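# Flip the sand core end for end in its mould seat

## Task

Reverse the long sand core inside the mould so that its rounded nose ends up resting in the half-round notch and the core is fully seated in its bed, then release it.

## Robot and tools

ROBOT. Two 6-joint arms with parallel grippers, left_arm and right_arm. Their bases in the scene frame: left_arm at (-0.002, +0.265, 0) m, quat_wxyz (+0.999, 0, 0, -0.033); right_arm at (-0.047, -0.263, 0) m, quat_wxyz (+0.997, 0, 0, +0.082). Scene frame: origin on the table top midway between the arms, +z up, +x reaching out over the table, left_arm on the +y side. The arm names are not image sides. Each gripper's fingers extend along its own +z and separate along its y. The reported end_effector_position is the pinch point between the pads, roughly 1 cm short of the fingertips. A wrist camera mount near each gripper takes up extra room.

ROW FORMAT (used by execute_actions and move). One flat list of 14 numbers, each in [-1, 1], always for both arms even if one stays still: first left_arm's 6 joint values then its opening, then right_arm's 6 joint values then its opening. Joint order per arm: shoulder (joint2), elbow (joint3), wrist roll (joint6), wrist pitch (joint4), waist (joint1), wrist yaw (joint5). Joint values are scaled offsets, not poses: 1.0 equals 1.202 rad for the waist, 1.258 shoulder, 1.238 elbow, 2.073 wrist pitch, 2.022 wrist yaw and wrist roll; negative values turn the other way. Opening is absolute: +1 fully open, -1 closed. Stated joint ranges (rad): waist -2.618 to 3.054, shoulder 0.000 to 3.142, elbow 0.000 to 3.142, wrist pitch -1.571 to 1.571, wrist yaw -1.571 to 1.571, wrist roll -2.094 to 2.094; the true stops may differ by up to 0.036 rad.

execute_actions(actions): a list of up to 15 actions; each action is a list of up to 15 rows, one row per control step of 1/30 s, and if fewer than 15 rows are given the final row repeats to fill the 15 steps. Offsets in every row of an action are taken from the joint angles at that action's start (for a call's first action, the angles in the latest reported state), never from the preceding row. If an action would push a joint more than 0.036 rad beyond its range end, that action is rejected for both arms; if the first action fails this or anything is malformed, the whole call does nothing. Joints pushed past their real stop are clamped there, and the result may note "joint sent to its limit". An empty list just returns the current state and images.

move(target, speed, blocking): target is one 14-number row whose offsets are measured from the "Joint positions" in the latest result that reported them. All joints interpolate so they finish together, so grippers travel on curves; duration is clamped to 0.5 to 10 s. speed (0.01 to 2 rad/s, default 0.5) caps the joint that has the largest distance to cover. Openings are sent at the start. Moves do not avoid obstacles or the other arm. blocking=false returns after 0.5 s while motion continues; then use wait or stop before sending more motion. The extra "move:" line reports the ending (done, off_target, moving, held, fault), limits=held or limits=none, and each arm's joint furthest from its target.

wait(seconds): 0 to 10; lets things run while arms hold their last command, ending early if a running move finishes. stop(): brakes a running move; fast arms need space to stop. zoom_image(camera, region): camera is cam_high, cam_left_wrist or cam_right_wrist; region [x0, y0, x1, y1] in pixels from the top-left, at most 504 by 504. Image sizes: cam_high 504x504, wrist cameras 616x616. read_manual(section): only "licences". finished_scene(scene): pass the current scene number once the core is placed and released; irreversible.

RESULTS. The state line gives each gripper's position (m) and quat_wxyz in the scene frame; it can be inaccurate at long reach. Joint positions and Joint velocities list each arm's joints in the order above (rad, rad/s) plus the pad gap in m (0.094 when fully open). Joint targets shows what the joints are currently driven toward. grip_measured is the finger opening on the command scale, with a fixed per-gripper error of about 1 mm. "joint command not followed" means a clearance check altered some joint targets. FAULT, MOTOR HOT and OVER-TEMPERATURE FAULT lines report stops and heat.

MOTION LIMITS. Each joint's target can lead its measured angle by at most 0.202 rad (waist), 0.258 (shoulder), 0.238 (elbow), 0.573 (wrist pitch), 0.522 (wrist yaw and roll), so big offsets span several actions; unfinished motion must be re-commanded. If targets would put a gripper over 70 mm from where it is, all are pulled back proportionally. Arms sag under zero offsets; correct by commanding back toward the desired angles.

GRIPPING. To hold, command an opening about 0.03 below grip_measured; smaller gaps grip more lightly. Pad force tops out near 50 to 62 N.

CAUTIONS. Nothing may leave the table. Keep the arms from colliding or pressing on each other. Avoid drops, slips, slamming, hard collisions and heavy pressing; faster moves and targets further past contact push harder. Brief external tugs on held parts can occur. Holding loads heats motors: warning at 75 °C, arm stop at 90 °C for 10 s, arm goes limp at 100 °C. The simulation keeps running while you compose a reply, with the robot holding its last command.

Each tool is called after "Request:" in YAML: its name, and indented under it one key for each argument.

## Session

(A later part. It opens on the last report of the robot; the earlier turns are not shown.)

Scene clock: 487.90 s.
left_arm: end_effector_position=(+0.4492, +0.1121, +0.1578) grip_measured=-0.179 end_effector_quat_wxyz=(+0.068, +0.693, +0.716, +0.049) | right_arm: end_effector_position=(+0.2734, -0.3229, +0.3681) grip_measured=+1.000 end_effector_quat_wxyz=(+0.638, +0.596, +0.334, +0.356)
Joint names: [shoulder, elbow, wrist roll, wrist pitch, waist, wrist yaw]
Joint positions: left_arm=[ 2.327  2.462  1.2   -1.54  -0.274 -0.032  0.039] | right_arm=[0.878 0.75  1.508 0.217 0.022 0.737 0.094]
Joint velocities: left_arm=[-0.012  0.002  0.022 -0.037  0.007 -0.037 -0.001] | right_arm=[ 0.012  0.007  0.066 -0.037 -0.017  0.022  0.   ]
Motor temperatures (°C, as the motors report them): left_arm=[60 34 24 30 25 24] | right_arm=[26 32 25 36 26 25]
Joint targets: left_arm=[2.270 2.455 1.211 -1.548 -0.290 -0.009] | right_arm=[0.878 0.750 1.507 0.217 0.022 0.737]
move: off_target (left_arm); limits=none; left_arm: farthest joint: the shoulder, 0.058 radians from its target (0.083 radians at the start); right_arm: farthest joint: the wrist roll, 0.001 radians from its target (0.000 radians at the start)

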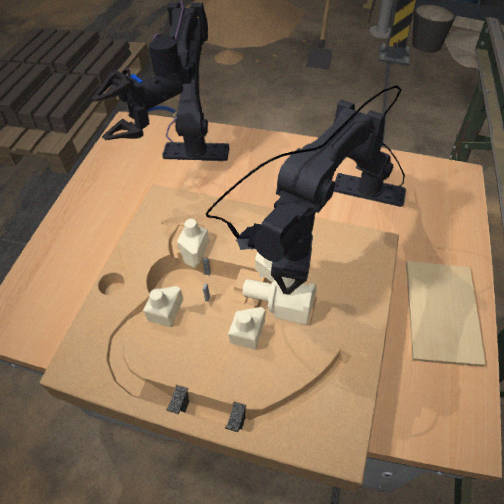

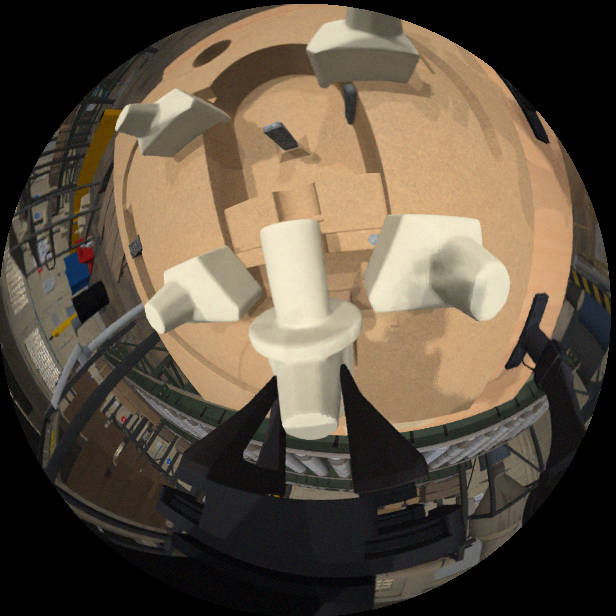

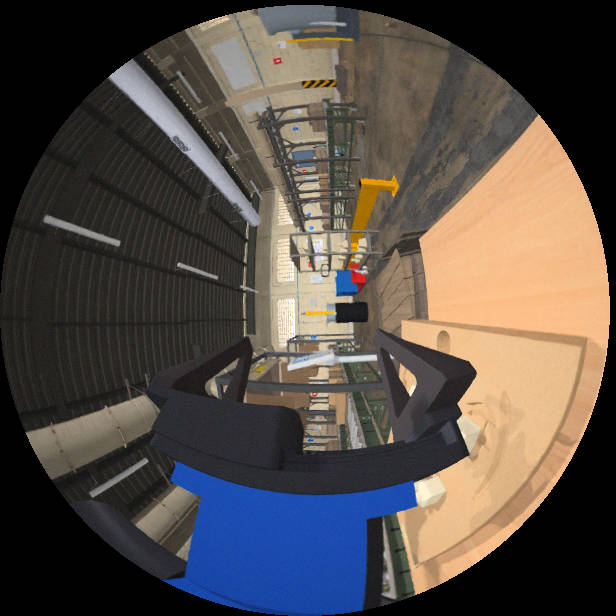

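Request:
move:
  target: [0.0,0.015,0,0,0,0,-0.12,0,0,0,0,0,0,1]
  speed: 0.04

Request:
zoom_image:
  camera: "cam_high"
  region: [190, 190, 370, 350]

Request:
zoom_image:
  camera: "cam_left_wrist"
  region: [170, 130, 450, 410]

Scene clock: 504.43 s.
left_arm: end_effector_position=(+0.4424, +0.1141, +0.1560) grip_measured=-0.121 end_effector_quat_wxyz=(+0.054, +0.694, +0.716, +0.042) | right_arm: end_effector_position=(+0.2734, -0.3229, +0.3681) grip_measured=+1.000 end_effector_quat_wxyz=(+0.638, +0.596, +0.334, +0.356)
Joint names: [shoulder, elbow, wrist roll, wrist pitch, waist, wrist yaw]
Joint positions: left_arm=[ 2.329  2.462  1.2   -1.569 -0.275 -0.032  0.041] | right_arm=[0.878 0.75  1.51  0.217 0.022 0.737 0.094]
Joint velocities: left_arm=[-0.002  0.012 -0.066  0.007 -0.012  0.022 -0.   ] | right_arm=[-0.007  0.007 -0.037  0.022 -0.007  0.022  0.   ]
Motor temperatures (°C, as the motors report them): left_arm=[64 35 24 30 25 24] | right_arm=[26 32 25 36 26 25]
Joint targets: left_arm=[2.327 2.480 1.200 -1.540 -0.274 -0.032] | right_arm=[0.878 0.750 1.508 0.217 0.022 0.737]
move: off_target (left_arm); limits=none; left_arm: farthest joint: the wrist pitch, 0.029 radians from its target (0.000 radians at the start); right_arm: farthest joint: the wrist roll, 0.002 radians from its target (0.000 radians at the start)

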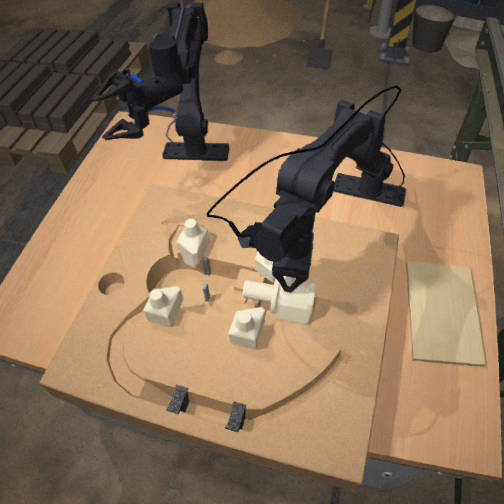

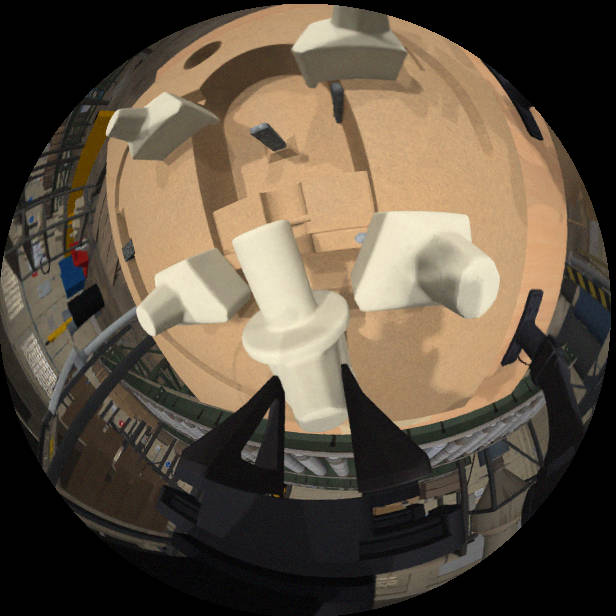

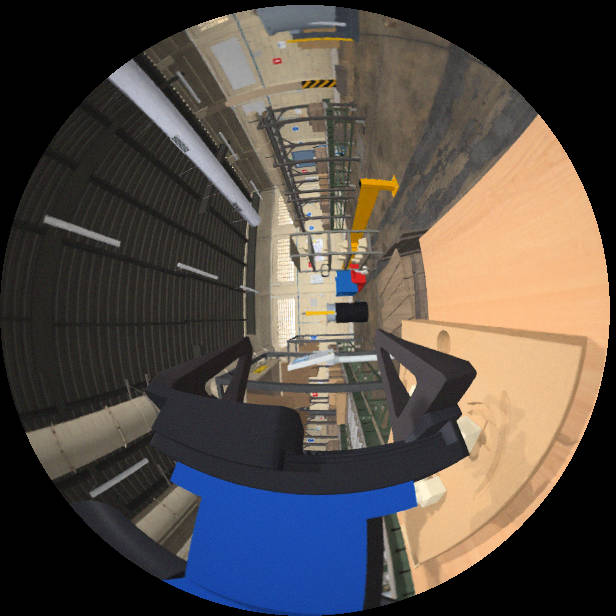

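Region (190, 190, 370, 350) of cam_high's 504x504 image, scaled by 2.800, with more detail than that image has.

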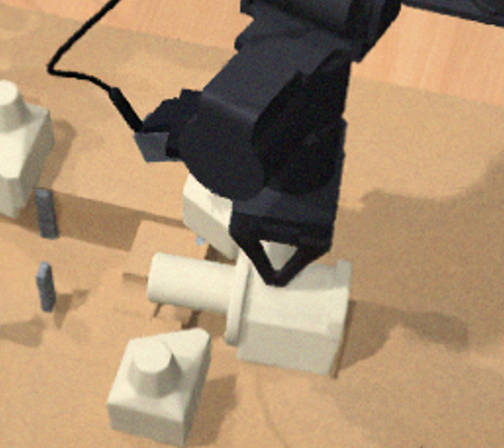

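Region (170, 130, 450, 410) of cam_left_wrist's 616x616 image, scaled by 1.800, with more detail than that image has.

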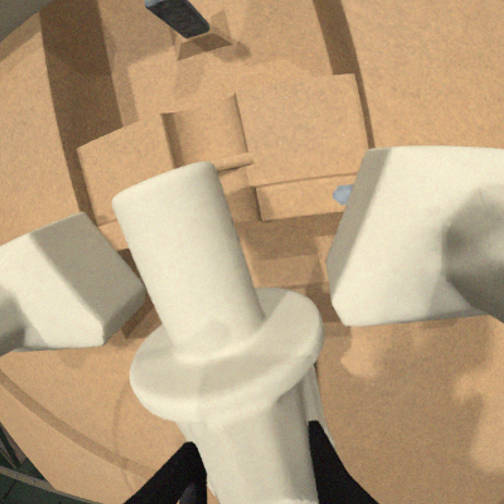

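Request:
move:
  target: [0.0,0.015,0,0.01,0,0.01,-0.21,0,0,0,0,0,0,1]
  speed: 0.04

Request:
move:
  target: [-0.085,0.015,0,0.0,0,0.005,-0.22,0,0,0,0,0,0,1]
  speed: 0.06

Request:
zoom_image:
  camera: "cam_high"
  region: [190, 190, 370, 350]

Request:
zoom_image:
  camera: "cam_left_wrist"
  region: [170, 130, 450, 410]

Scene clock: 516.40 s.
left_arm: end_effector_position=(+0.4423, +0.1139, +0.1560) grip_measured=-0.194 end_effector_quat_wxyz=(+0.055, +0.695, +0.716, +0.042) | right_arm: end_effector_position=(+0.2734, -0.3229, +0.3681) grip_measured=+1.000 end_effector_quat_wxyz=(+0.637, +0.596, +0.333, +0.356)
Joint names: [shoulder, elbow, wrist roll, wrist pitch, waist, wrist yaw]
Joint positions: left_arm=[ 2.329  2.462  1.201 -1.569 -0.275 -0.031  0.038] | right_arm=[0.878 0.75  1.511 0.217 0.022 0.737 0.094]
Joint velocities: left_arm=[ 0.002  0.007  0.022 -0.022 -0.002 -0.007 -0.   ] | right_arm=[-0.007  0.002 -0.007 -0.037  0.017 -0.051  0.   ]
Motor temperatures (°C, as the motors report them): left_arm=[60 36 24 30 25 24] | right_arm=[26 32 25 36 26 25]
Joint targets: left_arm=[2.329 2.480 1.200 -1.548 -0.275 -0.012] | right_arm=[0.878 0.750 1.510 0.217 0.022 0.737]
move: off_target (left_arm); limits=none; left_arm: farthest joint: the wrist pitch, 0.021 radians from its target (0.021 radians at the start); right_arm: farthest joint: the wrist roll, 0.001 radians from its target (0.000 radians at the start)

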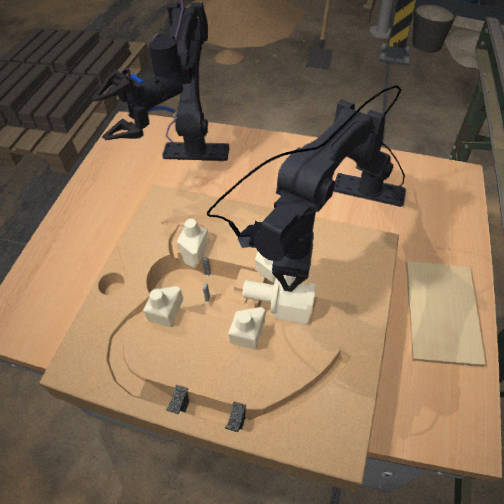

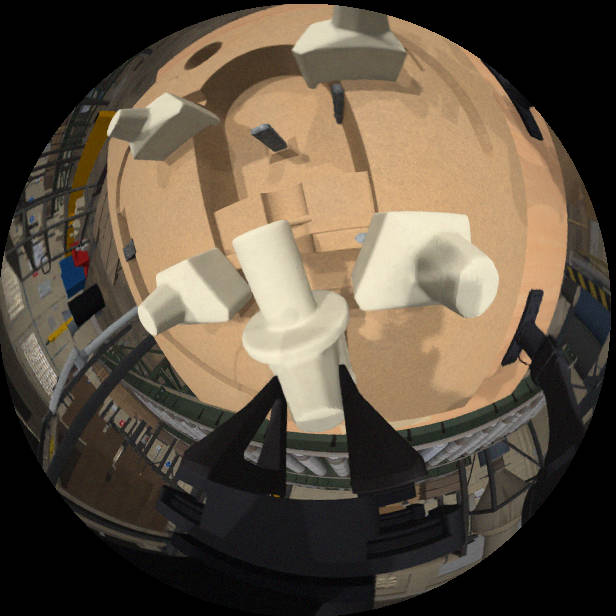

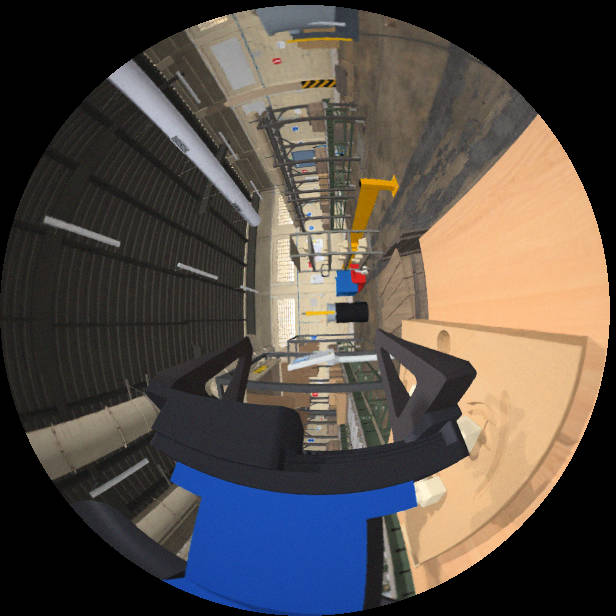

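Scene clock: 518.63 s.
left_arm: end_effector_position=(+0.4392, +0.1172, +0.1998) grip_measured=-0.218 end_effector_quat_wxyz=(+0.100, +0.690, +0.713, +0.067) | right_arm: end_effector_position=(+0.2734, -0.3229, +0.3681) grip_measured=+1.000 end_effector_quat_wxyz=(+0.637, +0.597, +0.333, +0.357)
Joint names: [shoulder, elbow, wrist roll, wrist pitch, waist, wrist yaw]
Joint positions: left_arm=[ 2.232  2.462  1.203 -1.562 -0.273 -0.039  0.037] | right_arm=[0.878 0.75  1.512 0.217 0.022 0.737 0.094]
Joint velocities: left_arm=[-0.022  0.007  0.007 -0.051 -0.007  0.037  0.   ] | right_arm=[-0.017  0.002  0.007 -0.022  0.022 -0.037  0.   ]
Motor temperatures (°C, as the motors report them): left_arm=[61 36 24 30 25 24] | right_arm=[26 32 25 36 26 25]
Joint targets: left_arm=[2.222 2.480 1.201 -1.569 -0.275 -0.021] | right_arm=[0.878 0.750 1.511 0.217 0.022 0.737]
move: done; limits=none; left_arm: farthest joint: the elbow, 0.019 radians from its target (0.019 radians at the start); right_arm: farthest joint: the wrist roll, 0.001 radians from its target (0.000 radians at the start)

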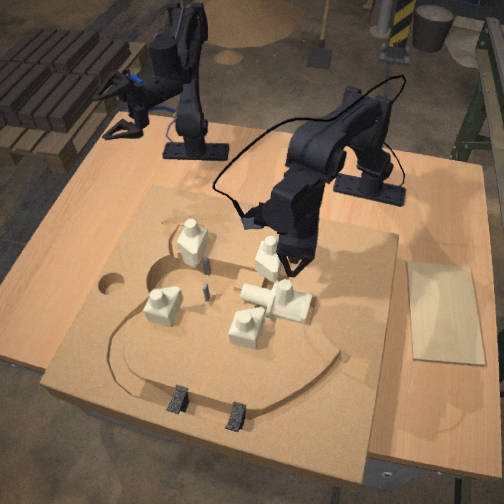

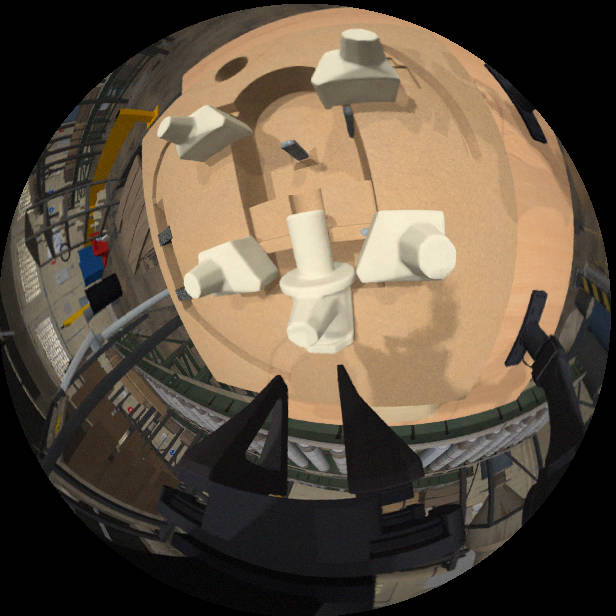

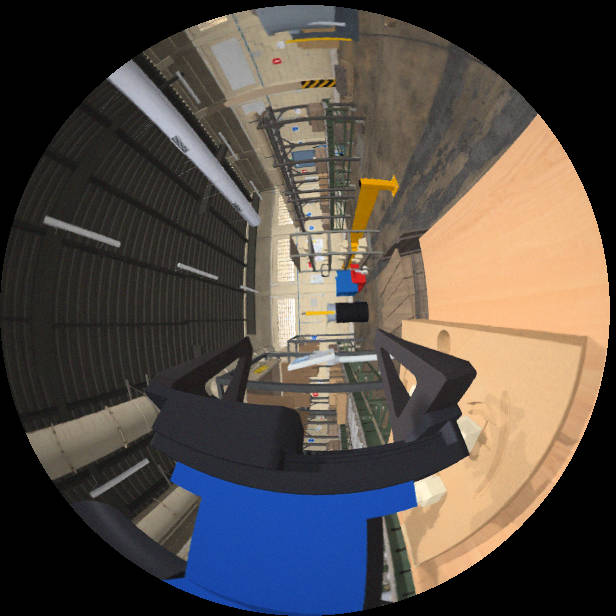

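Region (190, 190, 370, 350) of cam_high's 504x504 image, scaled by 2.800, with more detail than that image has.

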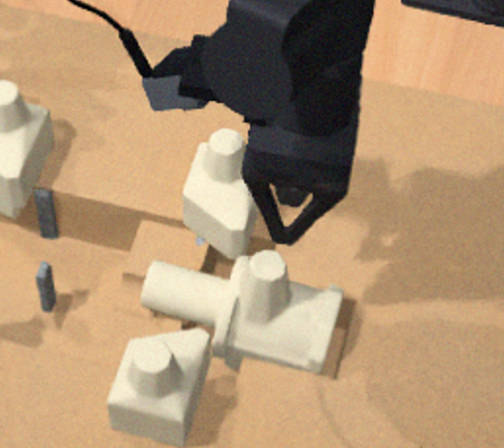

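Region (170, 130, 450, 410) of cam_left_wrist's 616x616 image, scaled by 1.800, with more detail than that image has.

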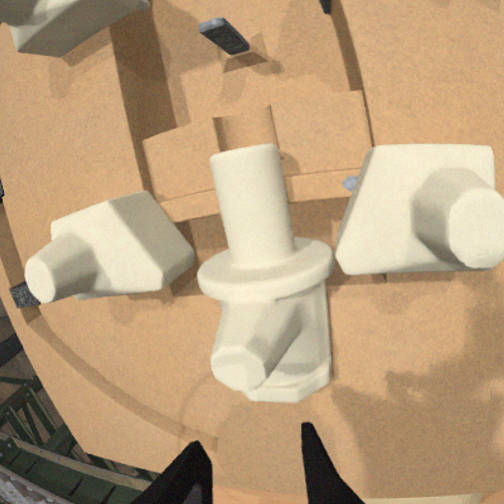

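Request:
move:
  target: [0.087,-0.058,0,0.045,-0.006,0.022,0.4,0,0,0,0,0,0,1]
  speed: 0.1

Request:
zoom_image:
  camera: "cam_high"
  region: [190, 190, 370, 350]

Scene clock: 536.00 s.
left_arm: end_effector_position=(+0.4541, +0.1072, +0.1405) grip_measured=+0.398 end_effector_quat_wxyz=(+0.070, +0.694, +0.715, +0.040) | right_arm: end_effector_position=(+0.2734, -0.3229, +0.3681) grip_measured=+1.000 end_effector_quat_wxyz=(+0.637, +0.597, +0.333, +0.357)
Joint names: [shoulder, elbow, wrist roll, wrist pitch, waist, wrist yaw]
Joint positions: left_arm=[ 2.337  2.407  1.203 -1.48  -0.273 -0.013  0.066] | right_arm=[0.878 0.75  1.513 0.217 0.022 0.737 0.094]
Joint velocities: left_arm=[-0.007 -0.002 -0.051  0.066  0.002 -0.081  0.001] | right_arm=[-0.012  0.002 -0.022 -0.022  0.002 -0.037  0.   ]
Motor temperatures (°C, as the motors report them): left_arm=[59 36 24 29 25 24] | right_arm=[26 32 25 36 26 25]
Joint targets: left_arm=[2.341 2.390 1.203 -1.469 -0.281 0.006] | right_arm=[0.878 0.750 1.512 0.217 0.022 0.737]
move: done; limits=none; left_arm: farthest joint: the wrist yaw, 0.019 radians from its target (0.044 radians at the start); right_arm: farthest joint: the wrist roll, 0.001 radians from its target (0.000 radians at the start)

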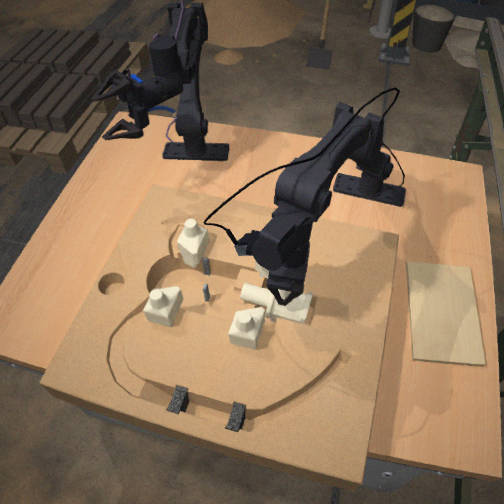

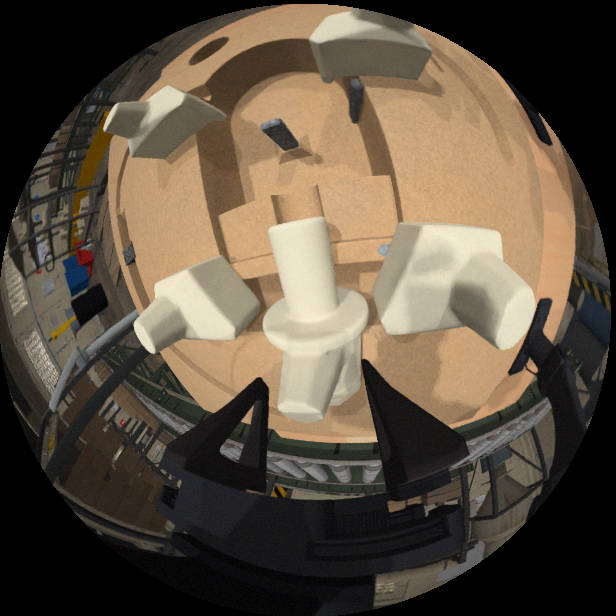

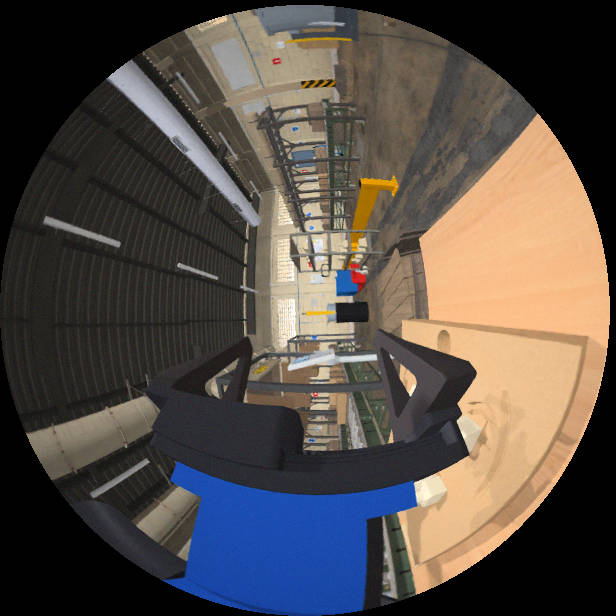

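Region (190, 190, 370, 350) of cam_high's 504x504 image, scaled by 2.800, with more detail than that image has.

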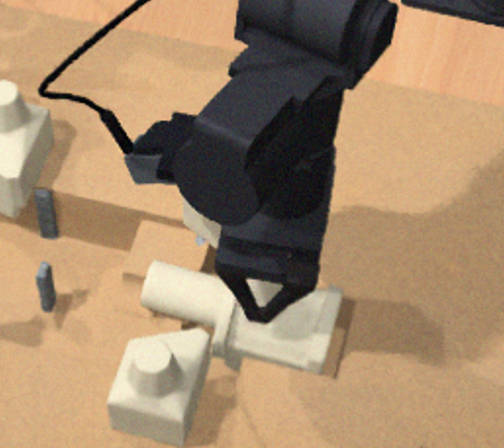

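Request:
move:
  target: [0.028,0,0,0.005,0,0,0.1,0,0,0,0,0,0,1]
  speed: 0.05

Request:
move:
  target: [0,0,0,0,0,0,-0.19,0,0,0,0,0,0,1]
  speed: 0.05

Request:
move:
  target: [-0.035,0.02,0,0,0.03,0,-0.2,0,0,0,0,0,0,1]
  speed: 0.04

Request:
zoom_image:
  camera: "cam_high"
  region: [190, 190, 370, 350]

Scene clock: 547.20 s.
left_arm: end_effector_position=(+0.4548, +0.1075, +0.1271) grip_measured=+0.102 end_effector_quat_wxyz=(+0.057, +0.695, +0.716, +0.035) | right_arm: end_effector_position=(+0.2734, -0.3229, +0.3681) grip_measured=+1.000 end_effector_quat_wxyz=(+0.637, +0.597, +0.332, +0.357)
Joint names: [shoulder, elbow, wrist roll, wrist pitch, waist, wrist yaw]
Joint positions: left_arm=[ 2.366  2.407  1.203 -1.479 -0.273 -0.016  0.052] | right_arm=[0.878 0.75  1.514 0.217 0.022 0.737 0.094]
Joint velocities: left_arm=[ 0.002 -0.002 -0.022 -0.022  0.012 -0.007 -0.001] | right_arm=[-0.007 -0.017 -0.051  0.066  0.007  0.007  0.   ]
Motor temperatures (°C, as the motors report them): left_arm=[58 35 24 29 25 24] | right_arm=[26 32 25 36 26 25]
Joint targets: left_arm=[2.372 2.407 1.203 -1.469 -0.273 -0.014] | right_arm=[0.878 0.750 1.513 0.217 0.022 0.737]
move: done; limits=none; left_arm: farthest joint: the wrist pitch, 0.010 radians from its target (0.010 radians at the start); right_arm: farthest joint: the wrist roll, 0.001 radians from its target (0.000 radians at the start)

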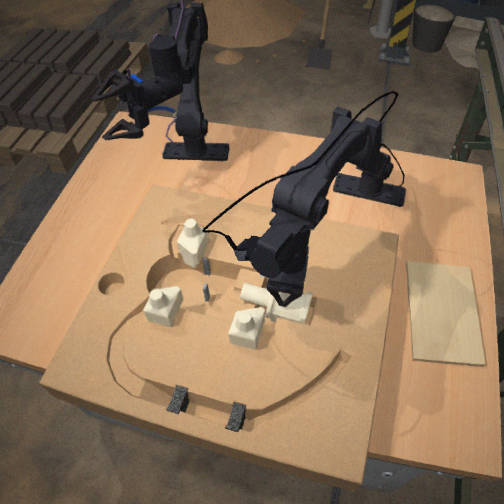

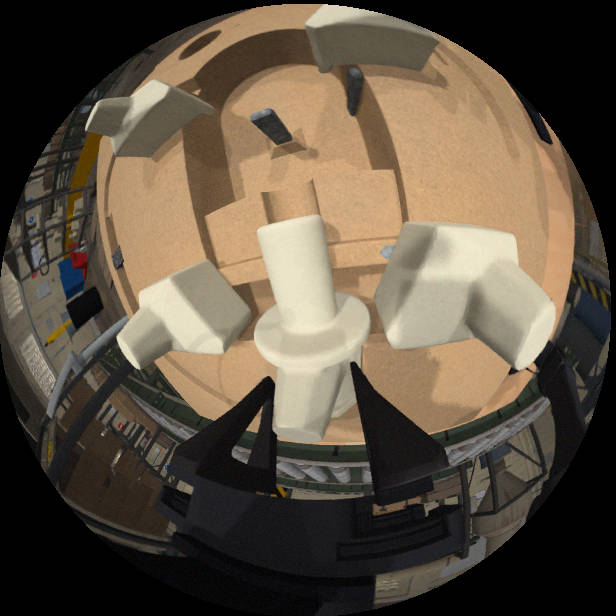

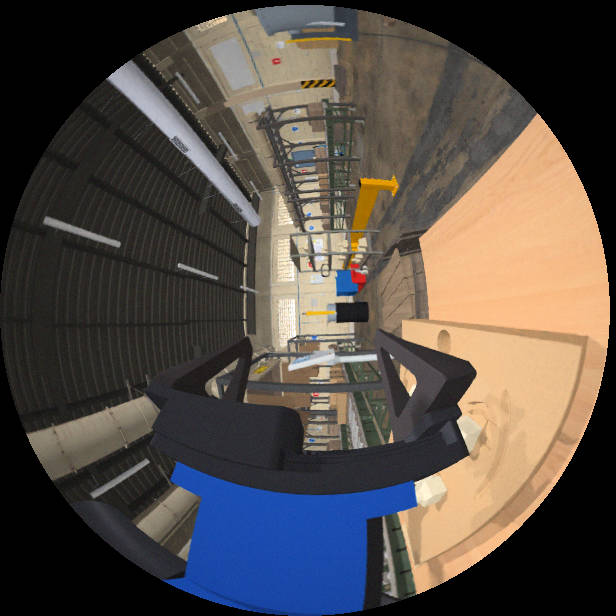

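Scene clock: 547.70 s.
left_arm: end_effector_position=(+0.4548, +0.1077, +0.1271) grip_measured=-0.167 end_effector_quat_wxyz=(+0.056, +0.696, +0.715, +0.036) | right_arm: end_effector_position=(+0.2734, -0.3229, +0.3681) grip_measured=+1.000 end_effector_quat_wxyz=(+0.637, +0.597, +0.332, +0.358)
Joint names: [shoulder, elbow, wrist roll, wrist pitch, waist, wrist yaw]
Joint positions: left_arm=[ 2.366  2.407  1.205 -1.479 -0.273 -0.018  0.039] | right_arm=[0.878 0.75  1.515 0.217 0.022 0.737 0.094]
Joint velocities: left_arm=[-0.007  0.007 -0.007  0.007  0.002  0.007  0.001] | right_arm=[ 0.007  0.007  0.007 -0.081 -0.002 -0.022  0.   ]
Motor temperatures (°C, as the motors report them): left_arm=[58 35 24 29 25 24] | right_arm=[26 32 25 36 26 25]
Joint targets: left_arm=[2.366 2.407 1.203 -1.479 -0.273 -0.016] | right_arm=[0.878 0.750 1.514 0.217 0.022 0.737]
move: done; limits=none; left_arm: farthest joint: the wrist yaw, 0.002 radians from its target (0.000 radians at the start); right_arm: farthest joint: the wrist roll, 0.001 radians from its target (0.000 radians at the start)

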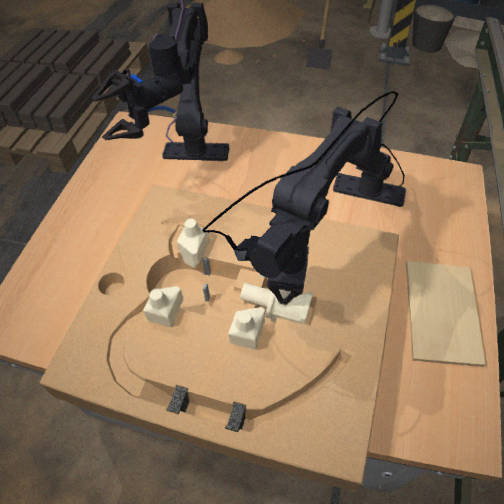

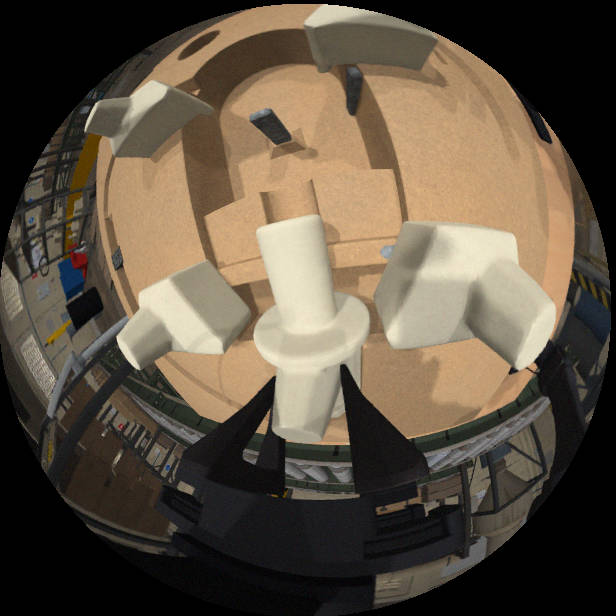

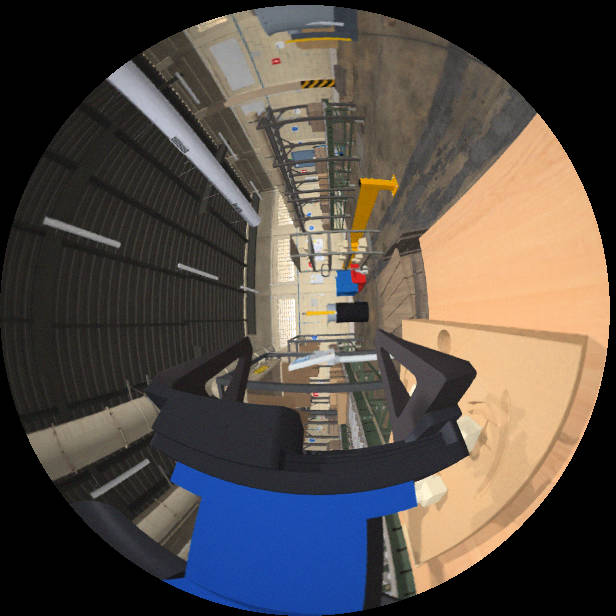

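Scene clock: 549.10 s.
left_arm: end_effector_position=(+0.4555, +0.1081, +0.1271) grip_measured=-0.167 end_effector_quat_wxyz=(+0.061, +0.695, +0.716, +0.027) | right_arm: end_effector_position=(+0.2734, -0.3229, +0.3681) grip_measured=+1.000 end_effector_quat_wxyz=(+0.636, +0.597, +0.332, +0.358)
Joint names: [shoulder, elbow, wrist roll, wrist pitch, waist, wrist yaw]
Joint positions: left_arm=[ 2.366  2.407  1.211 -1.477 -0.265  0.003  0.039] | right_arm=[0.878 0.75  1.516 0.217 0.022 0.737 0.094]
Joint velocities: left_arm=[ 0.012 -0.002 -0.037 -0.081 -0.017 -0.095  0.   ] | right_arm=[ 0.002  0.007 -0.007  0.007  0.017 -0.037  0.   ]
Motor temperatures (°C, as the motors report them): left_arm=[59 35 24 29 25 24] | right_arm=[26 32 25 36 26 25]
Joint targets: left_arm=[2.322 2.431 1.205 -1.479 -0.237 -0.017] | right_arm=[0.878 0.750 1.515 0.217 0.022 0.737]
move: off_target (left_arm); limits=none; left_arm: farthest joint: the shoulder, 0.044 radians from its target (0.044 radians at the start); right_arm: farthest joint: the wrist roll, 0.001 radians from its target (0.000 radians at the start)

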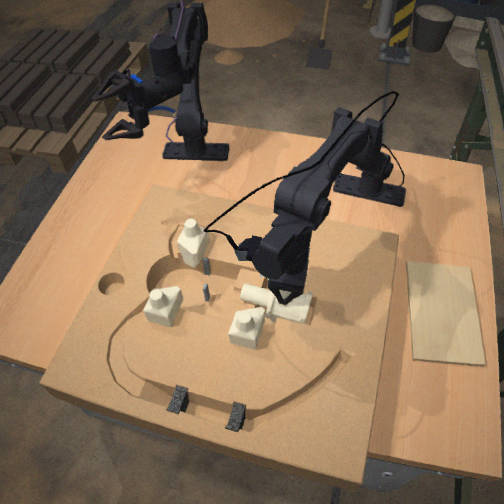

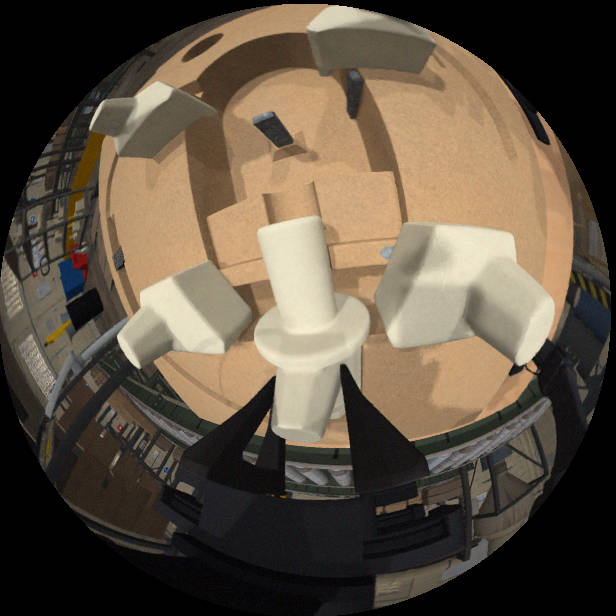

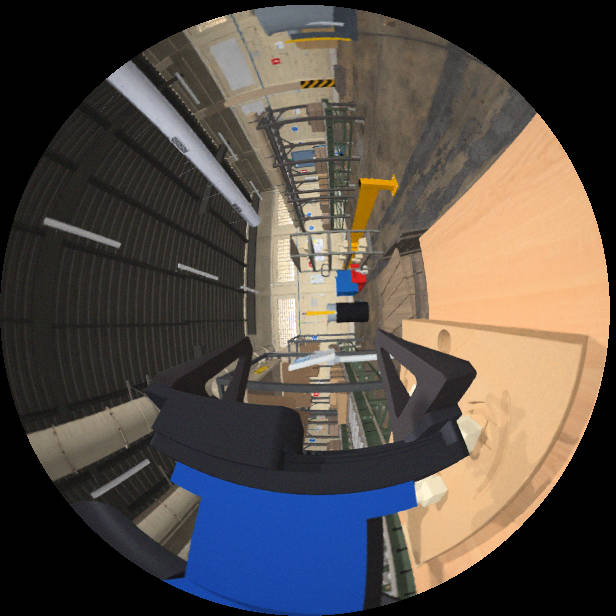

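Region (190, 190, 370, 350) of cam_high's 504x504 image, scaled by 2.800, with more detail than that image has.

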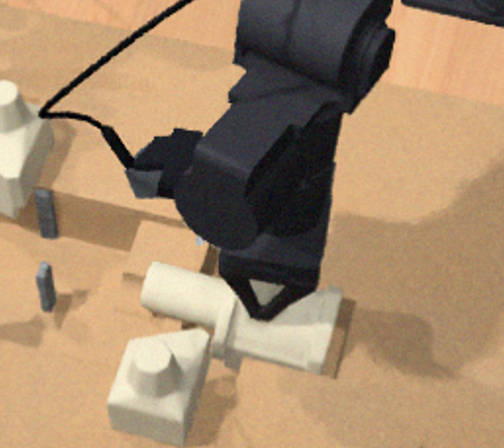

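Request:
move:
  target: [-0.055,0.02,0,0,0.04,-0.02,-0.21,0,0,0,0,0,0,1]
  speed: 0.04

Request:
zoom_image:
  camera: "cam_high"
  region: [190, 190, 370, 350]

Request:
zoom_image:
  camera: "cam_left_wrist"
  region: [170, 130, 450, 410]

Scene clock: 569.13 s.
left_arm: end_effector_position=(+0.4570, +0.1211, +0.1307) grip_measured=-0.173 end_effector_quat_wxyz=(+0.060, +0.686, +0.724, +0.027) | right_arm: end_effector_position=(+0.2734, -0.3229, +0.3681) grip_measured=+1.000 end_effector_quat_wxyz=(+0.636, +0.598, +0.331, +0.358)
Joint names: [shoulder, elbow, wrist roll, wrist pitch, waist, wrist yaw]
Joint positions: left_arm=[ 2.358  2.407  1.213 -1.488 -0.238  0.005  0.039] | right_arm=[0.878 0.75  1.518 0.217 0.022 0.737 0.094]
Joint velocities: left_arm=[ 0.007 -0.002 -0.007 -0.066 -0.012  0.022 -0.   ] | right_arm=[-0.022 -0.007 -0.022 -0.022 -0.017 -0.066  0.   ]
Motor temperatures (°C, as the motors report them): left_arm=[65 37 24 29 25 24] | right_arm=[26 32 25 36 26 25]
Joint targets: left_arm=[2.297 2.431 1.211 -1.477 -0.217 -0.037] | right_arm=[0.878 0.750 1.516 0.217 0.022 0.737]
move: off_target (left_arm); limits=none; left_arm: farthest joint: the shoulder, 0.061 radians from its target (0.069 radians at the start); right_arm: farthest joint: the wrist roll, 0.002 radians from its target (0.000 radians at the start)

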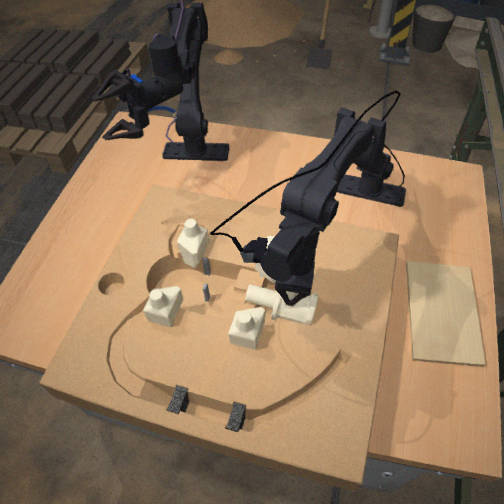

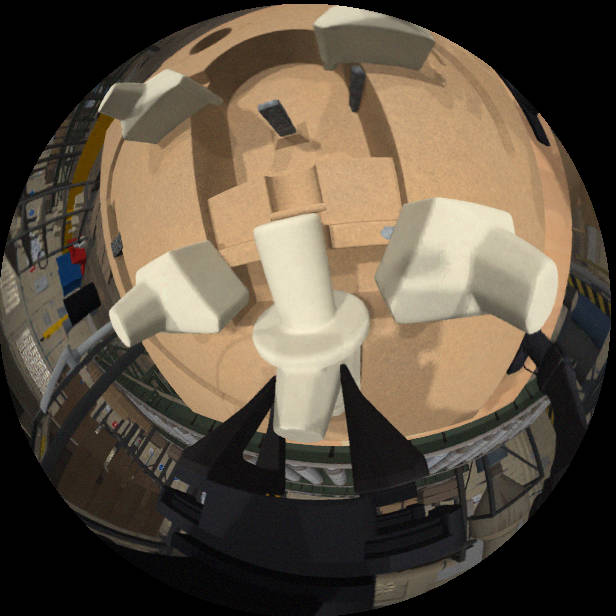

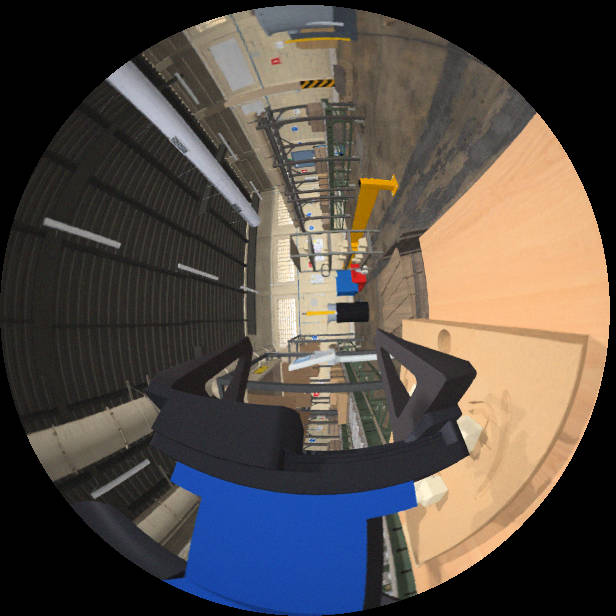

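Region (190, 190, 370, 350) of cam_high's 504x504 image, scaled by 2.800, with more detail than that image has.

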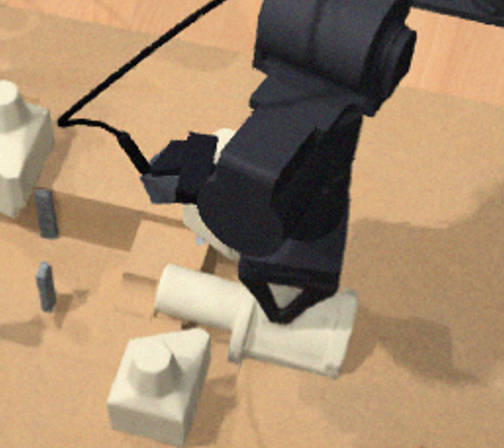

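Region (170, 130, 450, 410) of cam_left_wrist's 616x616 image, scaled by 1.800, with more detail than that image has.

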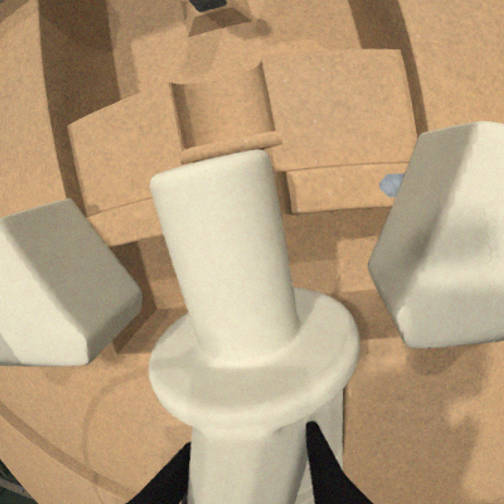

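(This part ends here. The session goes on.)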